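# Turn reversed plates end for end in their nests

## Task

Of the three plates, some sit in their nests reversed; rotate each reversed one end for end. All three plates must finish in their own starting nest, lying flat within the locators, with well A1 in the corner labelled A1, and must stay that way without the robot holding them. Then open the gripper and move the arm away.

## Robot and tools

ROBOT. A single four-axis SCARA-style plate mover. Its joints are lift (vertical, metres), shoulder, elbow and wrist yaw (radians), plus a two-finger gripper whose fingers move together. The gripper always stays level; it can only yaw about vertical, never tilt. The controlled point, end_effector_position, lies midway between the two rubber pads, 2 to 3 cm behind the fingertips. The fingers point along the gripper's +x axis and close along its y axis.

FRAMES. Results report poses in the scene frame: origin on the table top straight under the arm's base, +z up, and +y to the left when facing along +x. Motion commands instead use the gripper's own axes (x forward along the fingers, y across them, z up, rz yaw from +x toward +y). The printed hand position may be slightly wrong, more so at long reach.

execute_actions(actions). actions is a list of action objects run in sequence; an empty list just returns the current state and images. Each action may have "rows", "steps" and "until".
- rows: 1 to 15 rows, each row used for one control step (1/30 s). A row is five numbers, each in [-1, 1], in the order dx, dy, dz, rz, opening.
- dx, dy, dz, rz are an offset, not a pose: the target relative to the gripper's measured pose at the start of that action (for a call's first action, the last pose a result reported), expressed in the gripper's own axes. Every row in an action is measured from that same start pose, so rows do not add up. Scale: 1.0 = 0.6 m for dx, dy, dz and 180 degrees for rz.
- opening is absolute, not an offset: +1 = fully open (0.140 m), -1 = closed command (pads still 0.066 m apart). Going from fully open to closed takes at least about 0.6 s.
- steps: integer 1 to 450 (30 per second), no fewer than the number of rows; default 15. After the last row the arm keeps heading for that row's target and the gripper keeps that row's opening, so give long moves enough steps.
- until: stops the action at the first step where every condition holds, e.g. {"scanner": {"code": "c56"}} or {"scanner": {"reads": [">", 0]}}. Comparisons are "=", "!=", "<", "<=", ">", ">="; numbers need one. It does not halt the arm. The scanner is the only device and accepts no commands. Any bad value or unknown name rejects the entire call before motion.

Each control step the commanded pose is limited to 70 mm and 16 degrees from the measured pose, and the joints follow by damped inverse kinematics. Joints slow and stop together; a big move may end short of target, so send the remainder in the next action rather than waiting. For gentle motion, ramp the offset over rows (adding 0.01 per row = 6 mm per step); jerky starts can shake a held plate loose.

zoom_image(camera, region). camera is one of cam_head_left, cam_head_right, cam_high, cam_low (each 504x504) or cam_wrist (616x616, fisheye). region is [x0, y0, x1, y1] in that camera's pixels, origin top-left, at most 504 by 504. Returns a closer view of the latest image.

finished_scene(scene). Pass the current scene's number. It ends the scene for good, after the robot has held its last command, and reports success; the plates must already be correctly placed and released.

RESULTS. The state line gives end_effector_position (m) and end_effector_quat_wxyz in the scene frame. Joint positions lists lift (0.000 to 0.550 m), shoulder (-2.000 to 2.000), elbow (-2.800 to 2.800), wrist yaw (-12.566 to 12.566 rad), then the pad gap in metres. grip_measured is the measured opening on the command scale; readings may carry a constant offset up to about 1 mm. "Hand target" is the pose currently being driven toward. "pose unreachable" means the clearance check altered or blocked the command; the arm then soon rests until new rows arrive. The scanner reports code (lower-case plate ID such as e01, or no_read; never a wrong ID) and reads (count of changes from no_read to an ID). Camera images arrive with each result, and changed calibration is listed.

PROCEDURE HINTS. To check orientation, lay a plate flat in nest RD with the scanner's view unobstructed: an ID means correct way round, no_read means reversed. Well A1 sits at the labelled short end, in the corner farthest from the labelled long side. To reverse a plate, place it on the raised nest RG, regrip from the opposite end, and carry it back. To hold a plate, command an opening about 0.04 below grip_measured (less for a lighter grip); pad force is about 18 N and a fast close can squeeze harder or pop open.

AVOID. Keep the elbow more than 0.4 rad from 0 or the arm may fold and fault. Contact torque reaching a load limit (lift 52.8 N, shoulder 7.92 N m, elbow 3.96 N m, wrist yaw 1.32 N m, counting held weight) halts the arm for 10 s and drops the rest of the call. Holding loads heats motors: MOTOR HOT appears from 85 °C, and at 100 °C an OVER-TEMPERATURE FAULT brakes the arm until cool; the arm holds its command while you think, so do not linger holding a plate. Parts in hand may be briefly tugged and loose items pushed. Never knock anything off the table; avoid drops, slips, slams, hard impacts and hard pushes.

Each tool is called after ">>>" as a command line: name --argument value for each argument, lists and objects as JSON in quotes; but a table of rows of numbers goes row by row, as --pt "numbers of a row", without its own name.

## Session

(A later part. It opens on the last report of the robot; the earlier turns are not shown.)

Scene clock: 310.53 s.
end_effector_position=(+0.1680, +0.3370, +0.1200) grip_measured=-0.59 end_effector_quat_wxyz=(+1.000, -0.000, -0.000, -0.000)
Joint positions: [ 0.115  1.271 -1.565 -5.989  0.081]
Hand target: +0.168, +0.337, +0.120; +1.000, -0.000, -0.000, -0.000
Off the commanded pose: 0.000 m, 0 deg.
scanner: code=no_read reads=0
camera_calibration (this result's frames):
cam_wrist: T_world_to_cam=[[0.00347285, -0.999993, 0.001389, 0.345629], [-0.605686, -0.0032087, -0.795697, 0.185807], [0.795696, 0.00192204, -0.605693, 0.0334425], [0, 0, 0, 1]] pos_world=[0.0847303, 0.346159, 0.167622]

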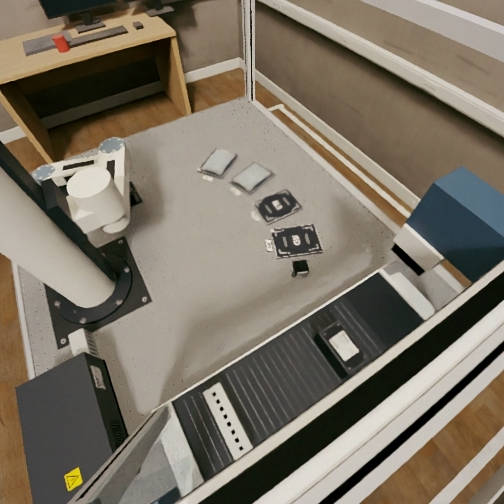

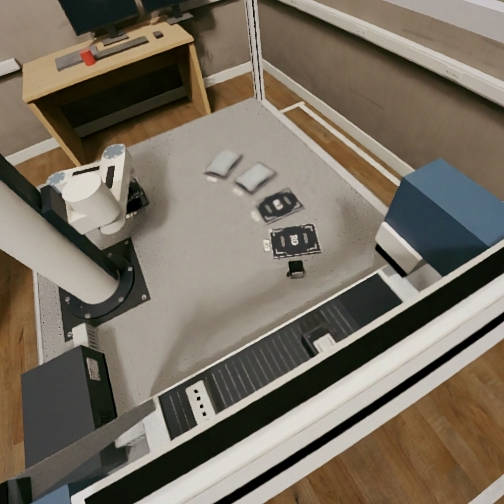

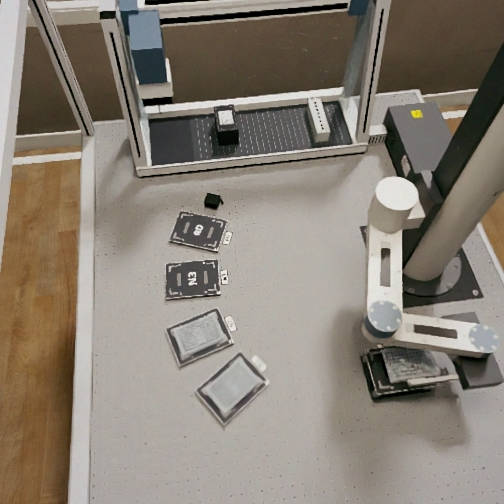

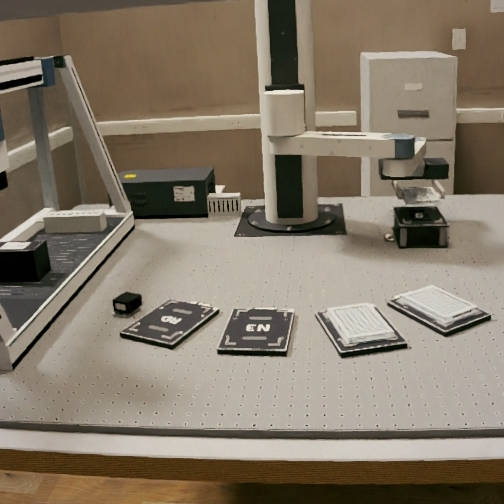

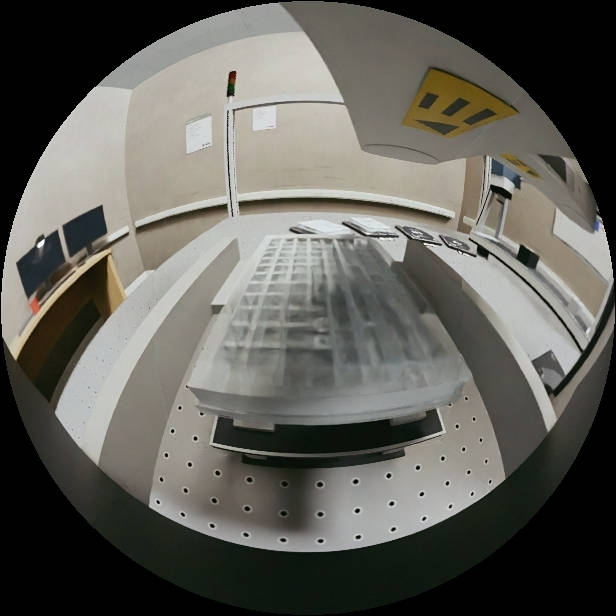

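>>> execute_actions --actions '[{"rows": [[0.005,-0.0015,-0.003,0,-0.63],[0.012,-0.0035,-0.008,0,-0.63],[0.019,-0.0055,-0.016,0,-0.63],[0.023,-0.0065,-0.025,0,-0.63],[0.023,-0.0065,-0.034,0,-0.63],[0.023,-0.0065,-0.042,0,-0.63],[0.023,-0.0065,-0.047,0,-0.63],[0.023,-0.0065,-0.05,0,-0.63]], "steps": 14}]'

Scene clock: 343.87 s.
end_effector_position=(+0.1819, +0.3331, +0.0899) grip_measured=-0.59 end_effector_quat_wxyz=(+1.000, -0.000, -0.000, -0.000)
Joint positions: [ 0.085  1.219 -1.517 -5.987  0.081]
Hand target: +0.182, +0.333, +0.090; +1.000, -0.000, -0.000, -0.000
Off the commanded pose: 0.000 m, 0 deg.
scanner: code=no_read reads=0
camera_calibration (this result's frames):
cam_wrist: T_world_to_cam=[[0.00288342, -0.999995, 0.001389, 0.341828], [-0.605688, -0.00285169, -0.795697, 0.170159], [0.795697, 0.00145303, -0.605693, 0.00435092], [0, 0, 0, 1]] pos_world=[0.0986157, 0.342306, 0.137556]

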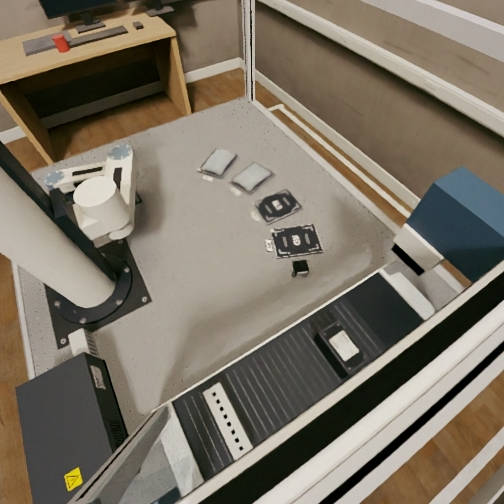

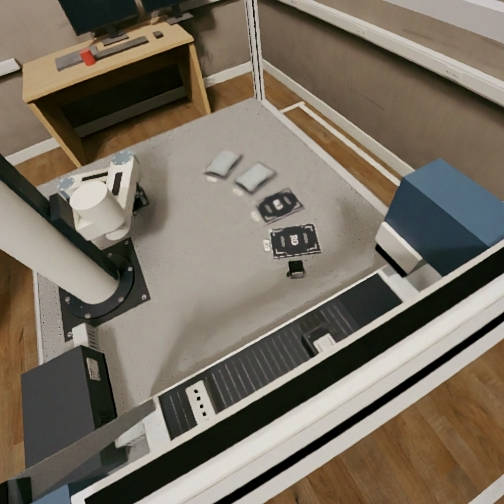

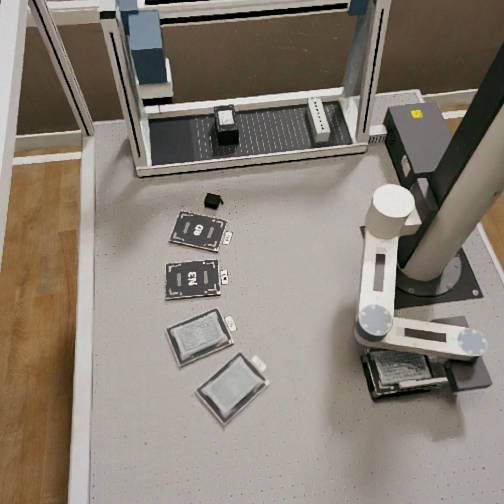

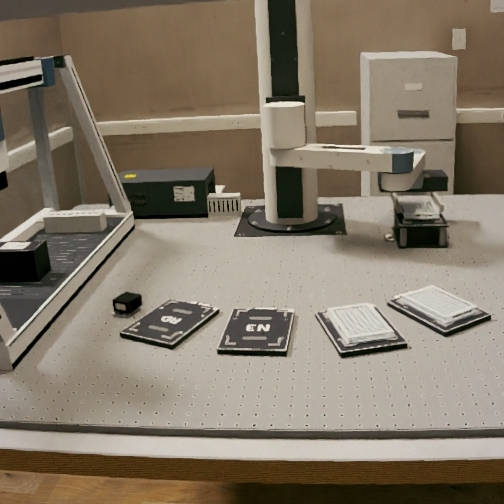

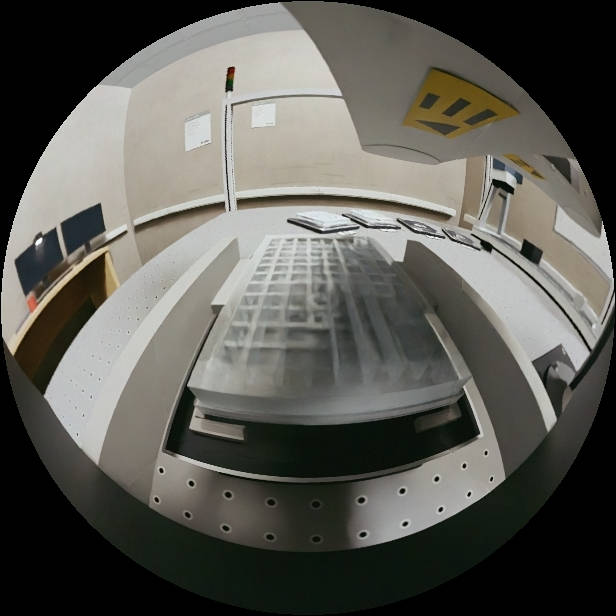

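>>> zoom_image --camera "cam_wrist" --region '[150, 370, 290, 480]'

>>> zoom_image --camera "cam_wrist" --region '[370, 365, 510, 475]'

Region (150, 370, 290, 480) of cam_wrist's 616x616 image, scaled by 3.600, with more detail than that image has; it fills the top 396 rows of this view, and the rest is white.

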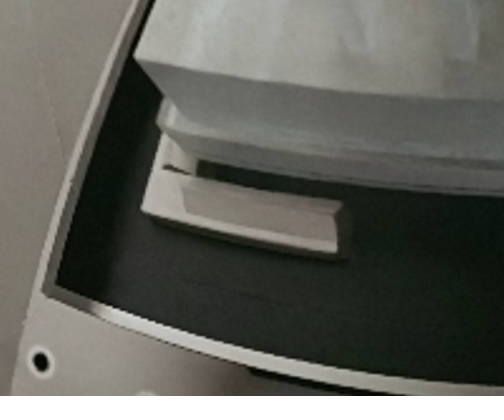

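Region (370, 365, 510, 475) of cam_wrist's 616x616 image, scaled by 3.600, with more detail than that image has; it fills the top 396 rows of this view, and the rest is white.

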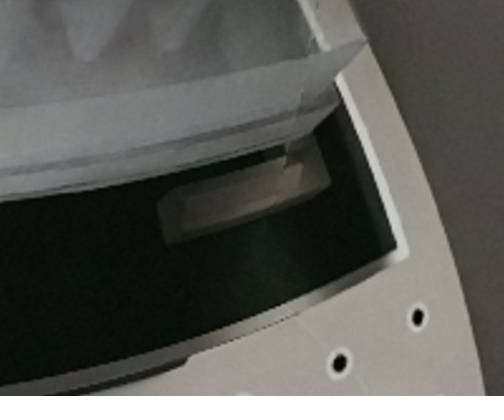

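>>> execute_actions --actions '[{"rows": [[-0.0003,0.0003,-0.002,0.0006,-0.63],[-0.0003,0.0003,-0.0045,0.0006,-0.63],[-0.0003,0.0003,-0.007,0.0006,-0.63],[-0.0003,0.0003,-0.009,0.0006,-0.63],[-0.0003,0.0003,-0.011,0.0006,-0.63],[-0.0003,0.0003,-0.0125,0.0006,-0.63],[-0.0003,0.0003,-0.0135,0.0006,-0.63]], "steps": 11}]'

Scene clock: 372.67 s.
end_effector_position=(+0.1818, +0.3335, +0.0818) grip_measured=-0.59 end_effector_quat_wxyz=(+1.000, -0.000, -0.000, +0.001)
Joint positions: [ 0.077  1.22  -1.517 -5.984  0.081]
Hand target: +0.182, +0.333, +0.082; +1.000, -0.000, -0.000, +0.000
Off the commanded pose: 0.000 m, 0 deg.
scanner: code=no_read reads=0
camera_calibration (this result's frames):
cam_wrist: T_world_to_cam=[[0.00632647, -0.999979, 0.001389, 0.341604], [-0.605674, -0.00493711, -0.795697, 0.164265], [0.795687, 0.00419267, -0.605693, -0.00138619], [0, 0, 0, 1]] pos_world=[0.0984329, 0.342414, 0.129391]

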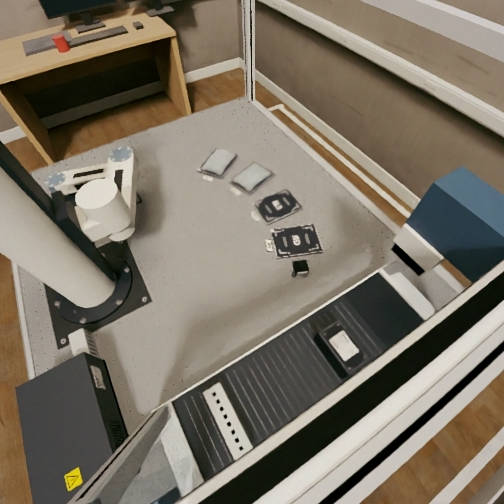

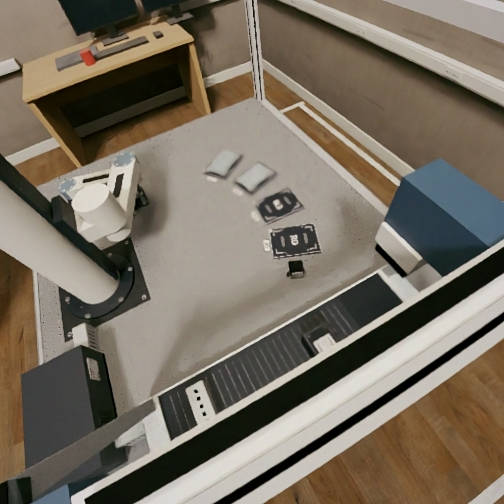

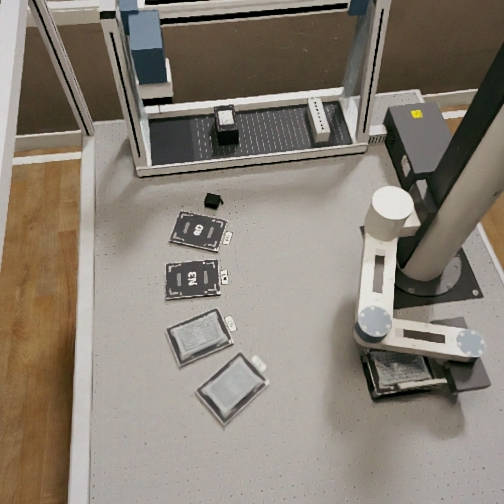

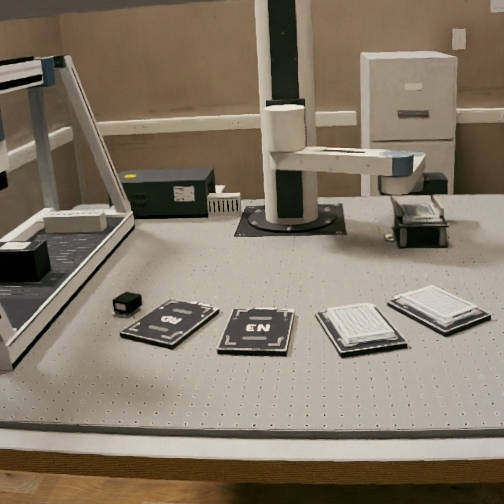

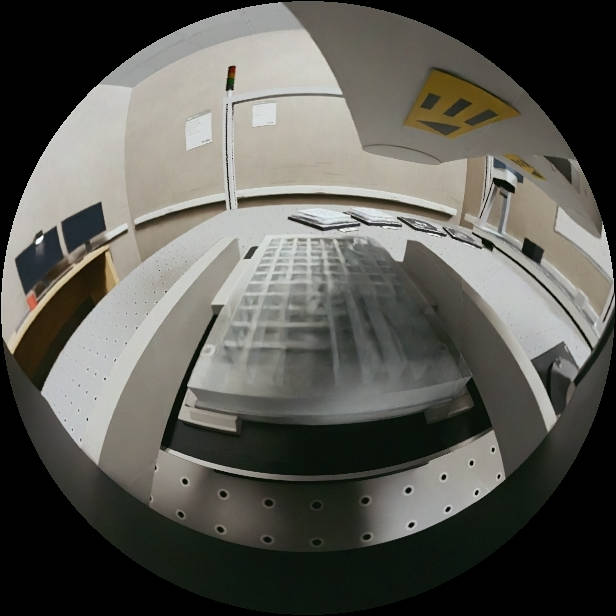

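>>> execute_actions --actions '[{"rows": [[0,0,0,0,-0.575],[0,0,0,0,-0.53],[0,0,0,0,-0.45],[0,0,0,0,-0.35],[0,0,0.004,0,-0.25],[0,0,0.012,0,-0.15],[0,0,0.022,0,-0.05],[0,0,0.032,0,0.0],[0,0,0.04,0,0.0]], "steps": 13},{"rows": [[0,0,0,0.03,0],[0,0,0,0.08,0],[0,0,0,0.15,0],[0,0,0,0.3,0],[0,0,0,0.5,0],[0,0,0,0.7,0],[0,0,0,0.9,0],[0,0,0,0.999,0]], "steps": 60}]'

Scene clock: 381.90 s.
end_effector_position=(+0.1817, +0.3334, +0.1061) grip_measured=+0.00 end_effector_quat_wxyz=(+0.000, -0.000, -0.000, +1.000)
Joint positions: [ 0.101  0.437 -1.546 -2.034  0.103]
Hand target: +0.182, +0.333, +0.106; +0.000, -0.000, -0.000, +1.000
Off the commanded pose: 0.000 m, 0 deg.
scanner: code=no_read reads=0
camera_calibration (this result's frames):
cam_wrist: T_world_to_cam=[[-0.00309698, 0.999994, 0.001389, -0.32365], [0.605687, 0.00298104, -0.795697, -0.0391411], [-0.795697, -0.00162296, -0.605693, 0.304442], [0, 0, 0, 1]] pos_world=[0.264948, 0.324259, 0.153703]

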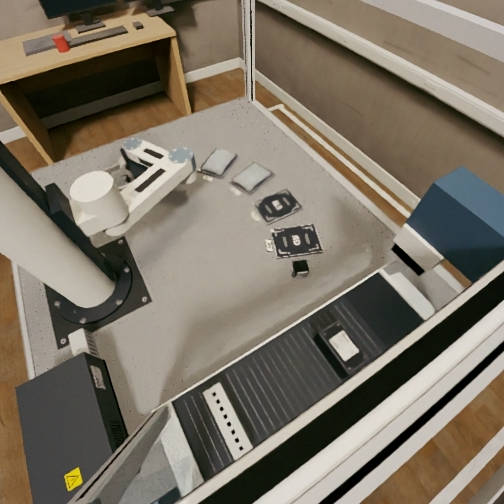

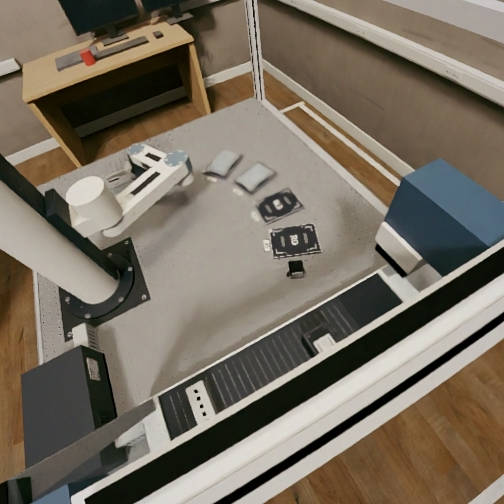

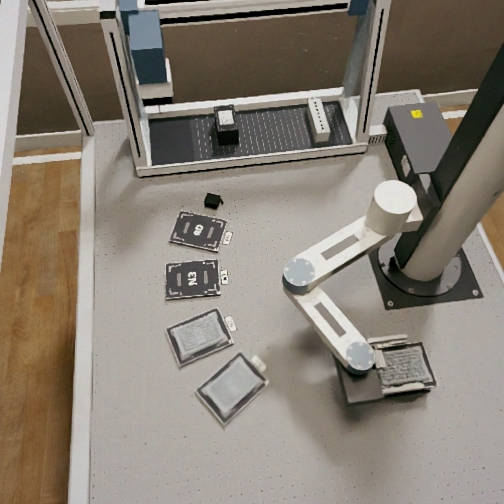

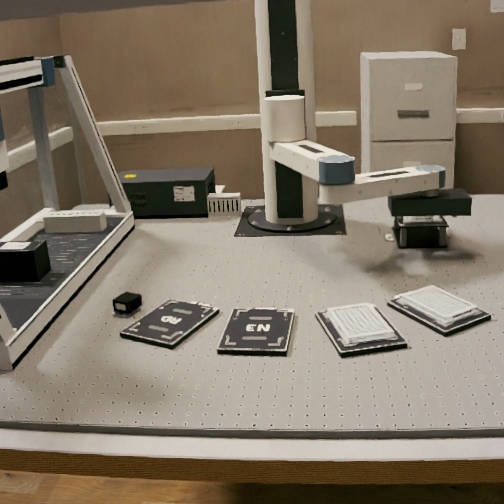

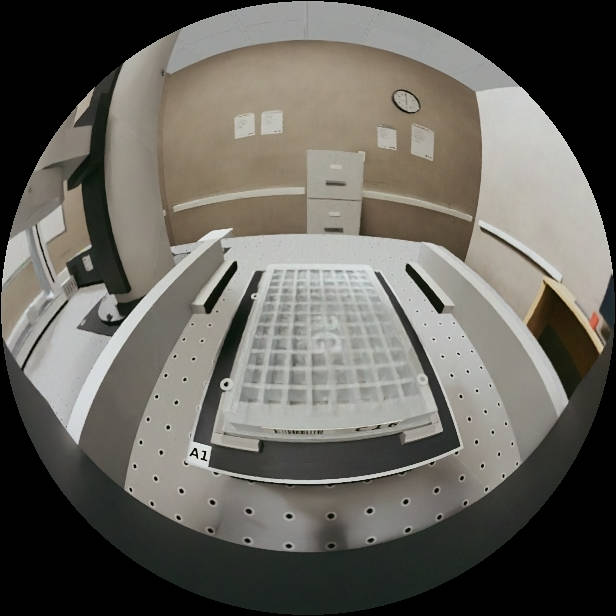

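>>> zoom_image --camera "cam_wrist" --region '[175, 365, 315, 485]'

>>> zoom_image --camera "cam_wrist" --region '[340, 360, 480, 480]'

>>> zoom_image --camera "cam_wrist" --region '[235, 250, 415, 320]'

Region (175, 365, 315, 485) of cam_wrist's 616x616 image, scaled by 3.600, with more detail than that image has; it fills the top 432 rows of this view, and the rest is white.

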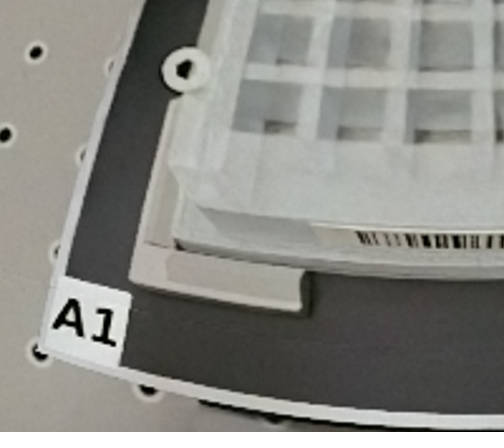

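Region (340, 360, 480, 480) of cam_wrist's 616x616 image, scaled by 3.600, with more detail than that image has; it fills the top 432 rows of this view, and the rest is white.

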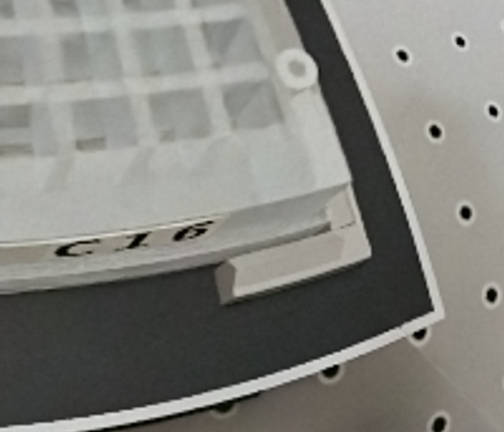

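Region (235, 250, 415, 320) of cam_wrist's 616x616 image, scaled by 2.800, with more detail than that image has.

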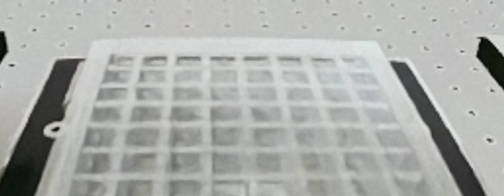

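>>> execute_actions --actions '[{"rows": [[0,-0.001,-0.005,0.0005,-0.05],[0,-0.0018,-0.013,0.0011,-0.12],[0,-0.0018,-0.022,0.0011,-0.2],[0,-0.0018,-0.030,0.0011,-0.27],[0,-0.0018,-0.036,0.0011,-0.32],[0,-0.0018,-0.0395,0.0011,-0.35],[0,-0.0018,-0.0408,0.0011,-0.35],[0,-0.0018,-0.0408,0.0011,-0.38],[0,-0.0018,-0.0408,0.0011,-0.44],[0,-0.0018,-0.0408,0.0011,-0.5],[0,-0.0018,-0.0408,0.0011,-0.54],[0,-0.0018,-0.0408,0.0011,-0.57],[0,-0.0018,-0.0408,0.0011,-0.59],[0,-0.0018,-0.0408,0.0011,-0.61],[0,-0.0018,-0.0408,0.0011,-0.63]], "steps": 19}]'

Scene clock: 425.07 s.
end_effector_position=(+0.1816, +0.3343, +0.0815) grip_measured=-0.59 end_effector_quat_wxyz=(-0.002, -0.000, -0.000, +1.000)
Joint positions: [ 0.077  0.442 -1.553 -2.027  0.081]
Hand target: +0.182, +0.335, +0.082; -0.001, -0.000, -0.000, +1.000
Off the commanded pose: 0.000 m, 0 deg.
scanner: code=no_read reads=0
camera_calibration (this result's frames):
cam_wrist: T_world_to_cam=[[-0.00783241, 0.999968, 0.001389, -0.323589], [0.605666, 0.00584924, -0.795697, -0.0595886], [-0.79568, -0.00539096, -0.605693, 0.290805], [0, 0, 0, 1]] pos_world=[0.264944, 0.325495, 0.129174]

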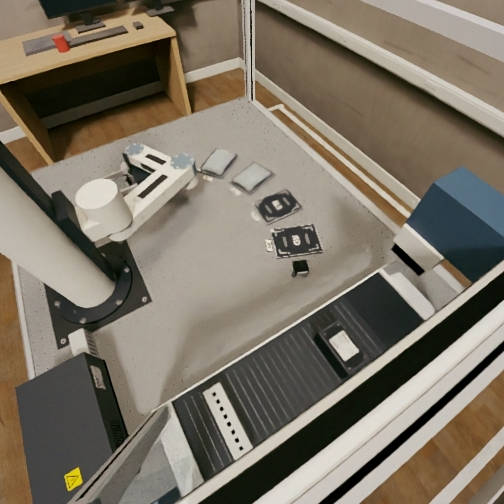

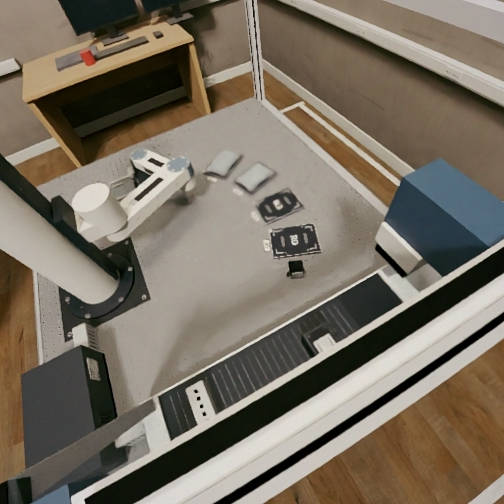

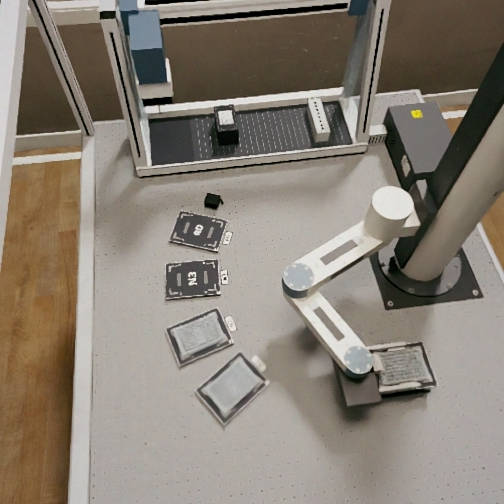

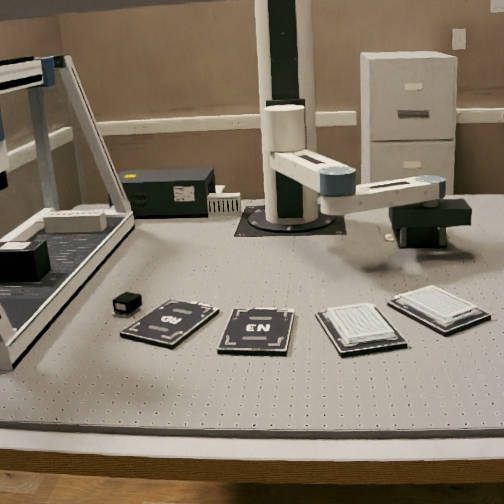

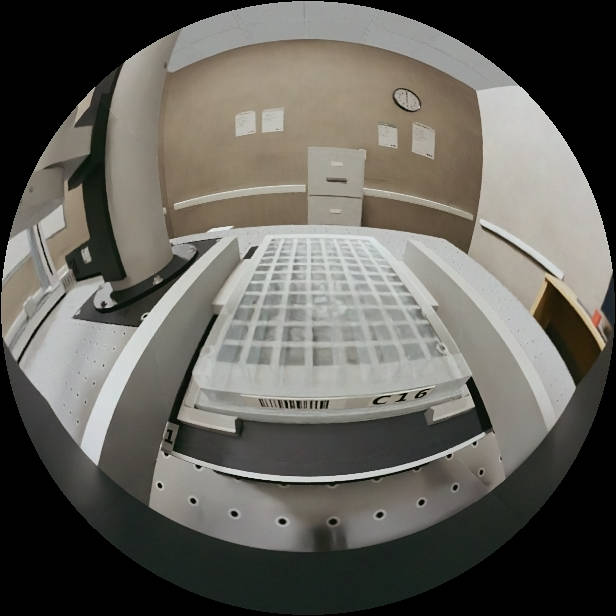

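>>> execute_actions --actions '[{"rows": [[0,0,0.002,0,-0.63],[0,0,0.007,0,-0.63],[0,0,0.015,0,-0.63],[0,0,0.025,0,-0.63],[0,0,0.034,0,-0.63],[0,0,0.041,0,-0.63],[-0.004,0.003,0.045,-0.004,-0.63],[-0.014,0.01,0.046,-0.014,-0.63],[-0.034,0.024,0.046,-0.035,-0.63],[-0.064,0.045,0.046,-0.07,-0.63],[-0.104,0.074,0.045,-0.12,-0.63],[-0.155,0.11,0.043,-0.18,-0.63],[-0.215,0.153,0.04,-0.25,-0.63],[-0.285,0.202,0.036,-0.33,-0.63],[-0.86886,0.61691,-0.0358,-0.999,-0.63]], "steps": 66}]'

Scene clock: 434.43 s.
end_effector_position=(+0.7038, -0.0329, +0.0601) grip_measured=-0.59 end_effector_quat_wxyz=(+1.000, -0.000, -0.000, +0.006)
Joint positions: [ 0.055 -0.745 -1.693 -3.832  0.081]
Hand target: +0.704, -0.034, +0.060; +1.000, -0.000, -0.000, +0.004
Off the commanded pose: 0.001 m, 0 deg.
scanner: code=no_read reads=0
camera_calibration (this result's frames):
cam_wrist: T_world_to_cam=[[0.0166698, -0.99986, 0.001389, -0.035375], [-0.605591, -0.0112019, -0.795697, 0.46115], [0.795602, 0.0124229, -0.605693, -0.428059], [0, 0, 0, 1]] pos_world=[0.620422, -0.0248865, 0.107713]

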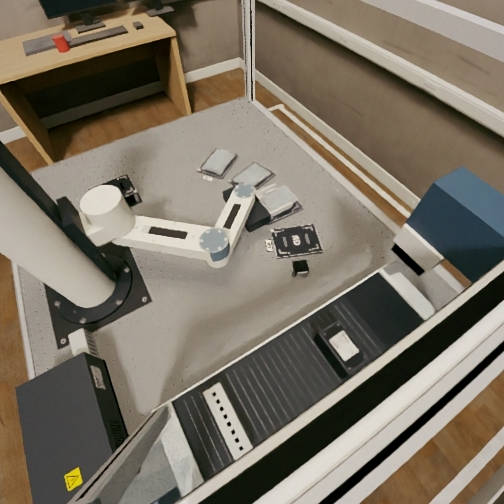

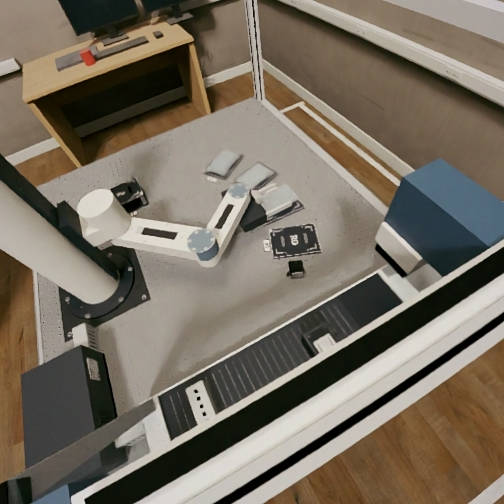

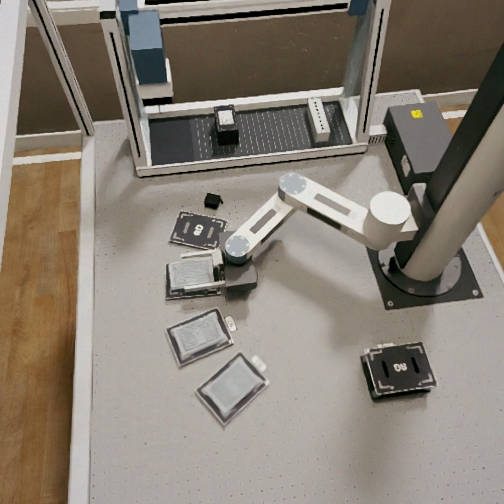

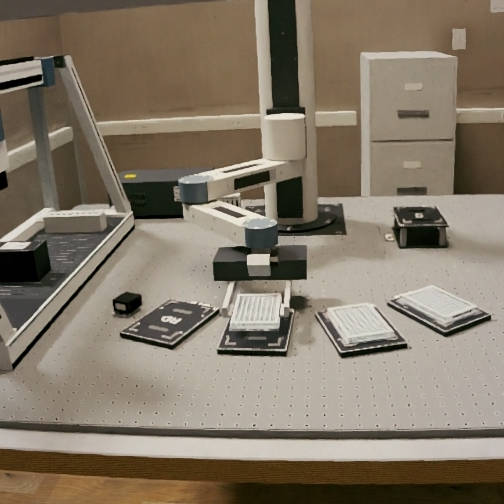

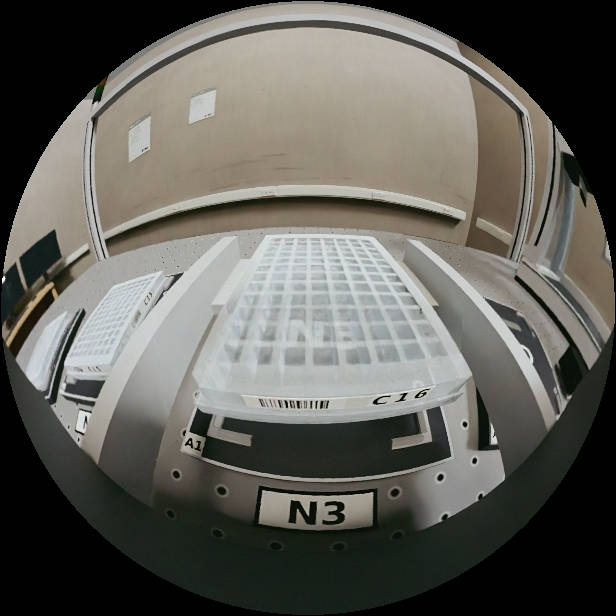

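>>> zoom_image --camera "cam_wrist" --region '[170, 360, 310, 480]'

>>> zoom_image --camera "cam_wrist" --region '[355, 360, 495, 480]'

Region (170, 360, 310, 480) of cam_wrist's 616x616 image, scaled by 3.600, with more detail than that image has; it fills the top 432 rows of this view, and the rest is white.

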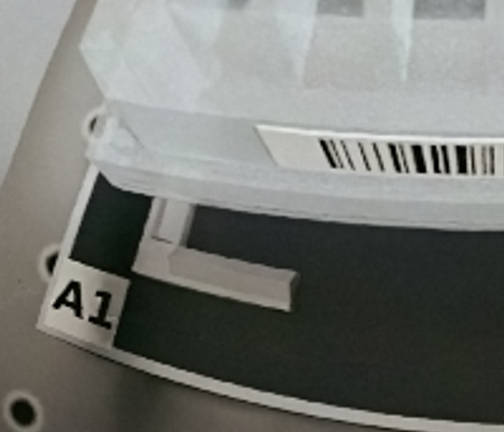

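Region (355, 360, 495, 480) of cam_wrist's 616x616 image, scaled by 3.600, with more detail than that image has; it fills the top 432 rows of this view, and the rest is white.

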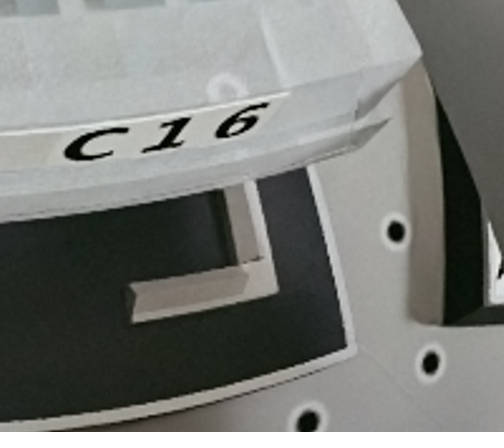

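>>> execute_actions --actions '[{"rows": [[0.0013,-0.0012,-0.002,-0.008,-0.63],[0.0013,-0.0012,-0.005,-0.014,-0.63],[0.0013,-0.0012,-0.009,-0.01873,-0.63],[0.0013,-0.0012,-0.014,-0.01873,-0.63],[0.0013,-0.0012,-0.019,-0.01873,-0.63],[0.0013,-0.0012,-0.024,-0.01873,-0.63],[0.0013,-0.0012,-0.028,-0.01873,-0.63],[0.0013,-0.0012,-0.0315,-0.01873,-0.63],[0.0013,-0.0012,-0.0345,-0.01873,-0.63],[0.0013,-0.0012,-0.037,-0.01873,-0.63],[0.0013,-0.0012,-0.039,-0.01873,-0.63],[0.0013,-0.0012,-0.041,-0.01873,-0.63],[0.0013,-0.0012,-0.0425,-0.01873,-0.63],[0.0013,-0.0012,-0.0435,-0.01873,-0.63],[0.0013,-0.0012,-0.044,-0.01873,-0.63]], "steps": 18}]'

Scene clock: 453.37 s.
end_effector_position=(+0.7046, -0.0335, +0.0336) grip_measured=-0.59 end_effector_quat_wxyz=(+1.000, -0.000, -0.000, -0.023)
Joint positions: [ 0.029 -0.725 -1.695 -3.909  0.081]
Hand target: +0.705, -0.034, +0.034; +1.000, -0.000, -0.000, -0.023
Off the commanded pose: 0.000 m, 0 deg.
scanner: code=no_read reads=0
camera_calibration (this result's frames):
cam_wrist: T_world_to_cam=[[-0.0420151, -0.999116, 0.001389, 0.0054466], [-0.605205, 0.024344, -0.795697, 0.441474], [0.79496, -0.0342719, -0.605693, -0.445767], [0, 0, 0, 1]] pos_world=[0.621778, -0.0205827, 0.0812743]

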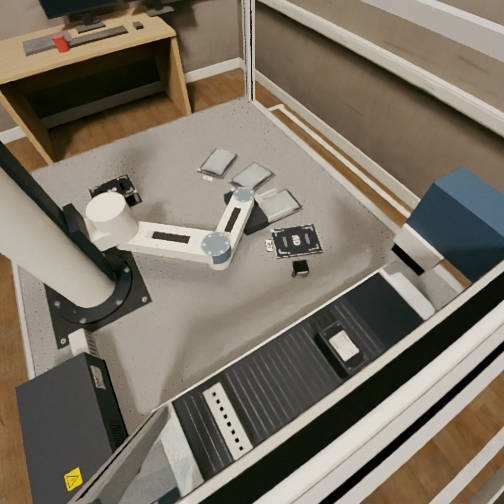

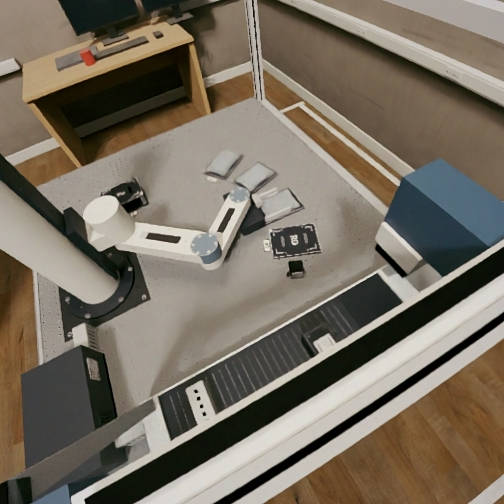

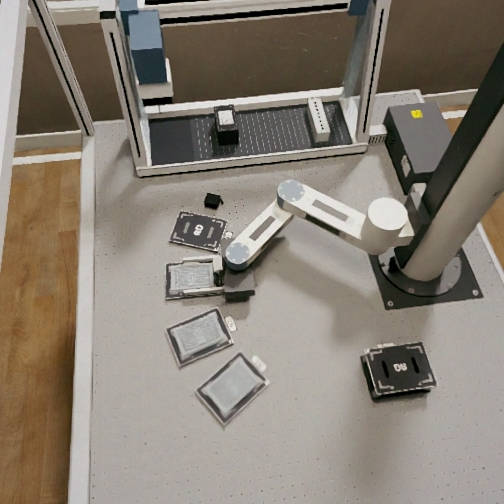

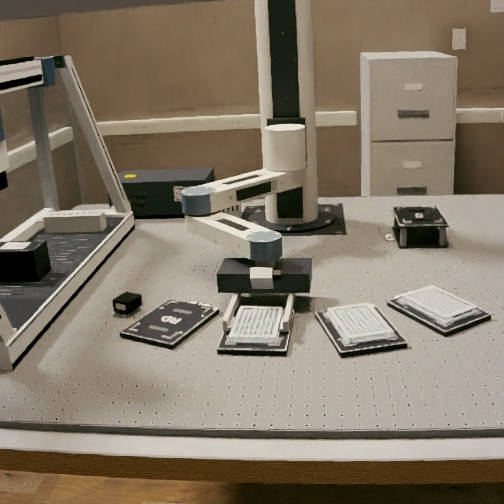

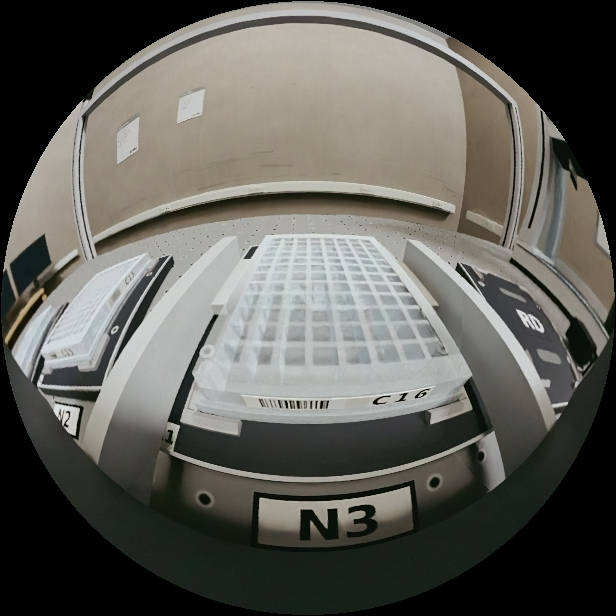

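>>> execute_actions --actions '[{"rows": [[0,0,0,0,-0.575],[0,0,0,0,-0.53],[0,0,0,0,-0.45],[0,0,0,0,-0.35],[0,0,0.005,0,-0.25],[0,0,0.015,0,-0.15],[0,0,0.027,0,-0.05],[0,0,0.039,0,0],[0,0,0.048,0,0],[0,0,0.0523,0,0],[0,0,0.0523,0,0],[-0.008,0.03,0.0523,0.01,0],[-0.025,0.09,0.0523,0.03,0],[-0.05,0.18,0.0523,0.065,0],[-0.1551,0.5627,0.0523,0.2055,0]], "steps": 42}]'

Scene clock: 480.50 s.
end_effector_position=(+0.6270, +0.3083, +0.0651) grip_measured=+0.00 end_effector_quat_wxyz=(+0.955, -0.000, -0.000, +0.296)
Joint positions: [ 0.06  -0.014 -1.794 -3.875  0.103]
Hand target: +0.627, +0.308, +0.065; +0.955, -0.000, -0.000, +0.295
Off the commanded pose: 0.000 m, 0 deg.
scanner: code=no_read reads=0
camera_calibration (this result's frames):
cam_wrist: T_world_to_cam=[[0.567797, -0.823167, 0.001389, -0.0929476], [-0.49796, -0.344821, -0.795697, 0.457791], [0.655471, 0.451103, -0.605693, -0.415562], [0, 0, 0, 1]] pos_world=[0.553126, 0.268806, 0.112689]

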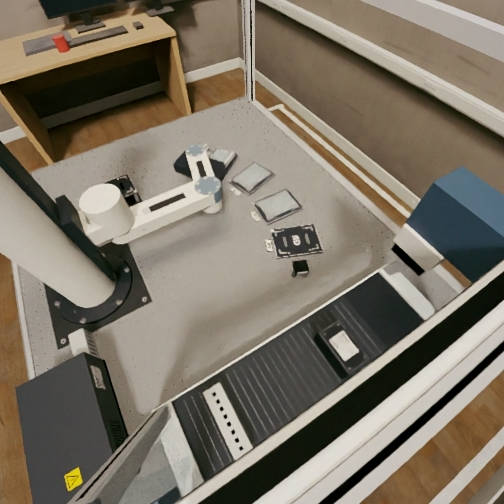

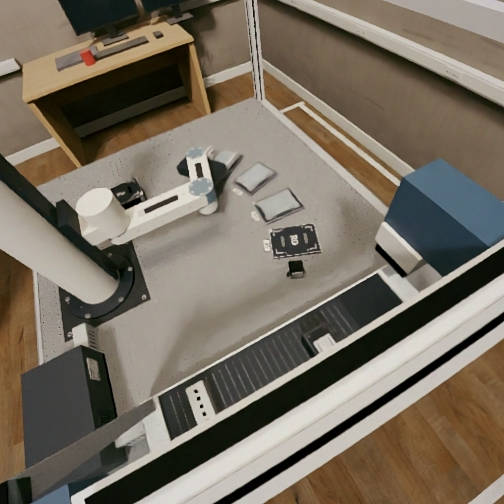

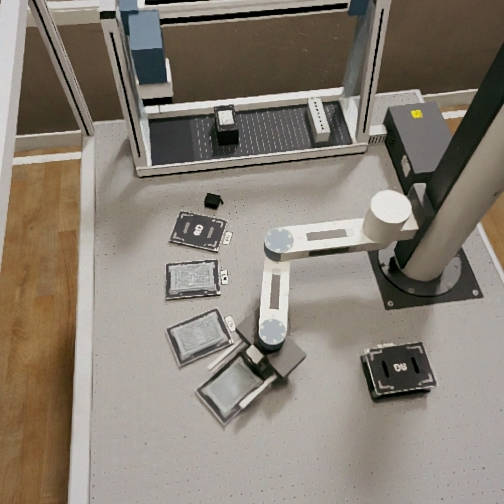

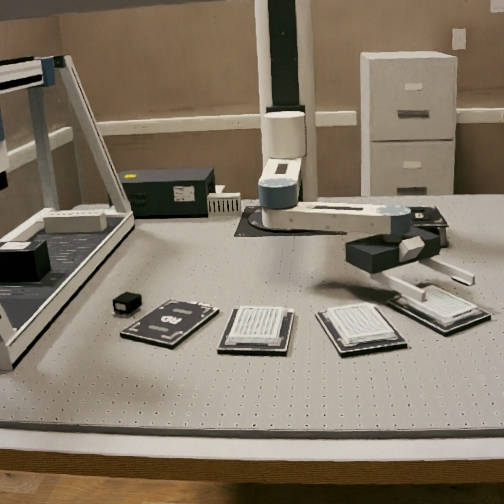

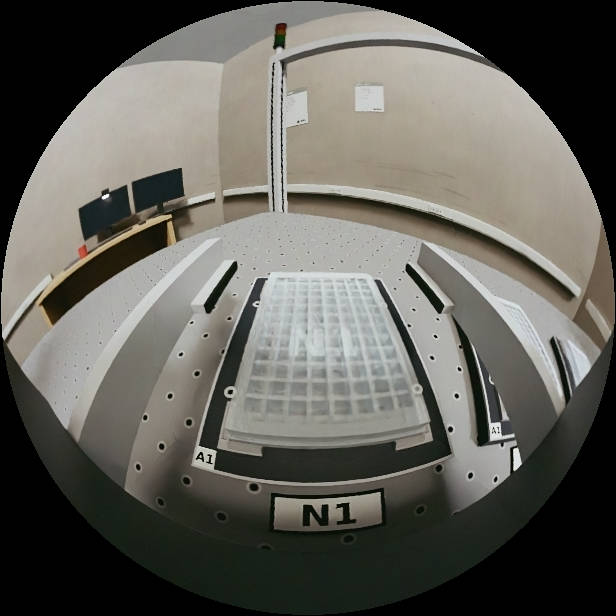

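>>> zoom_image --camera "cam_wrist" --region '[180, 370, 320, 490]'

>>> zoom_image --camera "cam_wrist" --region '[335, 370, 475, 490]'

>>> zoom_image --camera "cam_wrist" --region '[240, 260, 320, 320]'

>>> zoom_image --camera "cam_wrist" --region '[330, 260, 410, 320]'

>>> zoom_image --camera "cam_low" --region '[215, 300, 305, 360]'

Region (180, 370, 320, 490) of cam_wrist's 616x616 image, scaled by 3.600, with more detail than that image has; it fills the top 432 rows of this view, and the rest is white.

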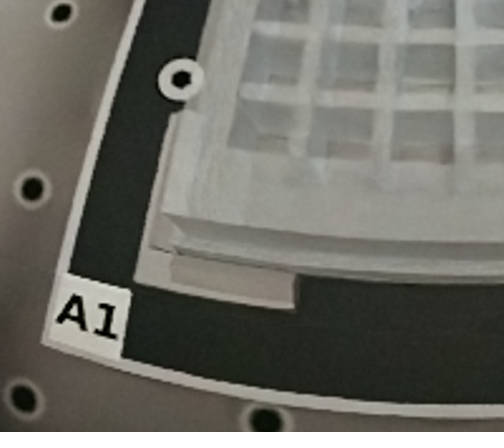

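Region (335, 370, 475, 490) of cam_wrist's 616x616 image, scaled by 3.600, with more detail than that image has; it fills the top 432 rows of this view, and the rest is white.

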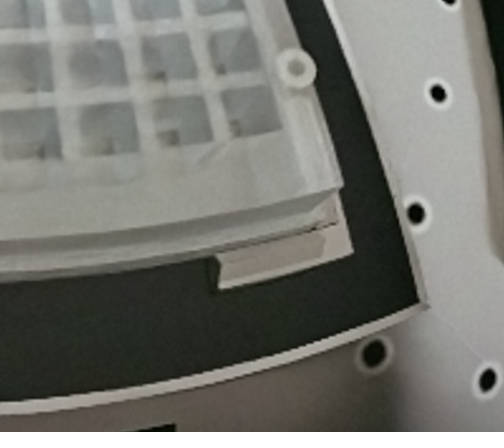

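Region (240, 260, 320, 320) of cam_wrist's 616x616 image, scaled by 6.300, with more detail than that image has; it fills the top 378 rows of this view, and the rest is white.

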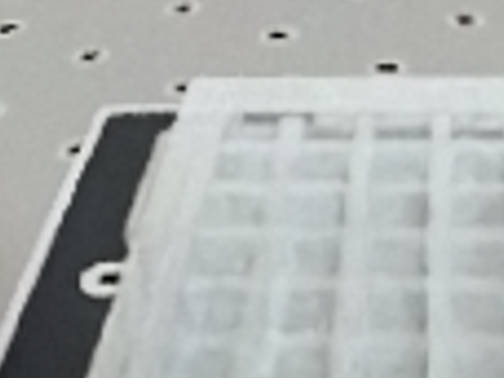

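Region (330, 260, 410, 320) of cam_wrist's 616x616 image, scaled by 6.300, with more detail than that image has; it fills the top 378 rows of this view, and the rest is white.

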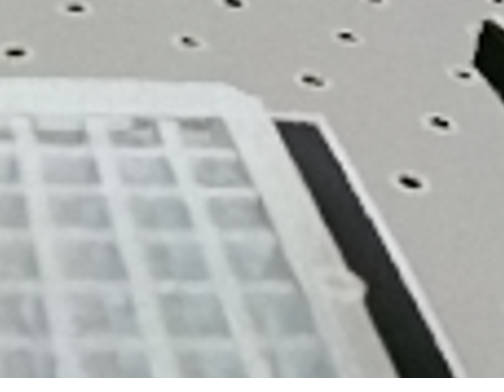

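Region (215, 300, 305, 360) of cam_low's 504x504 image, scaled by 5.600, with more detail than that image has.

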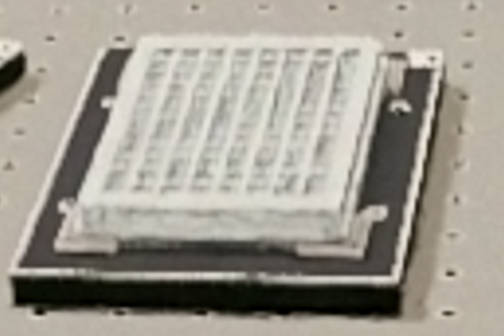

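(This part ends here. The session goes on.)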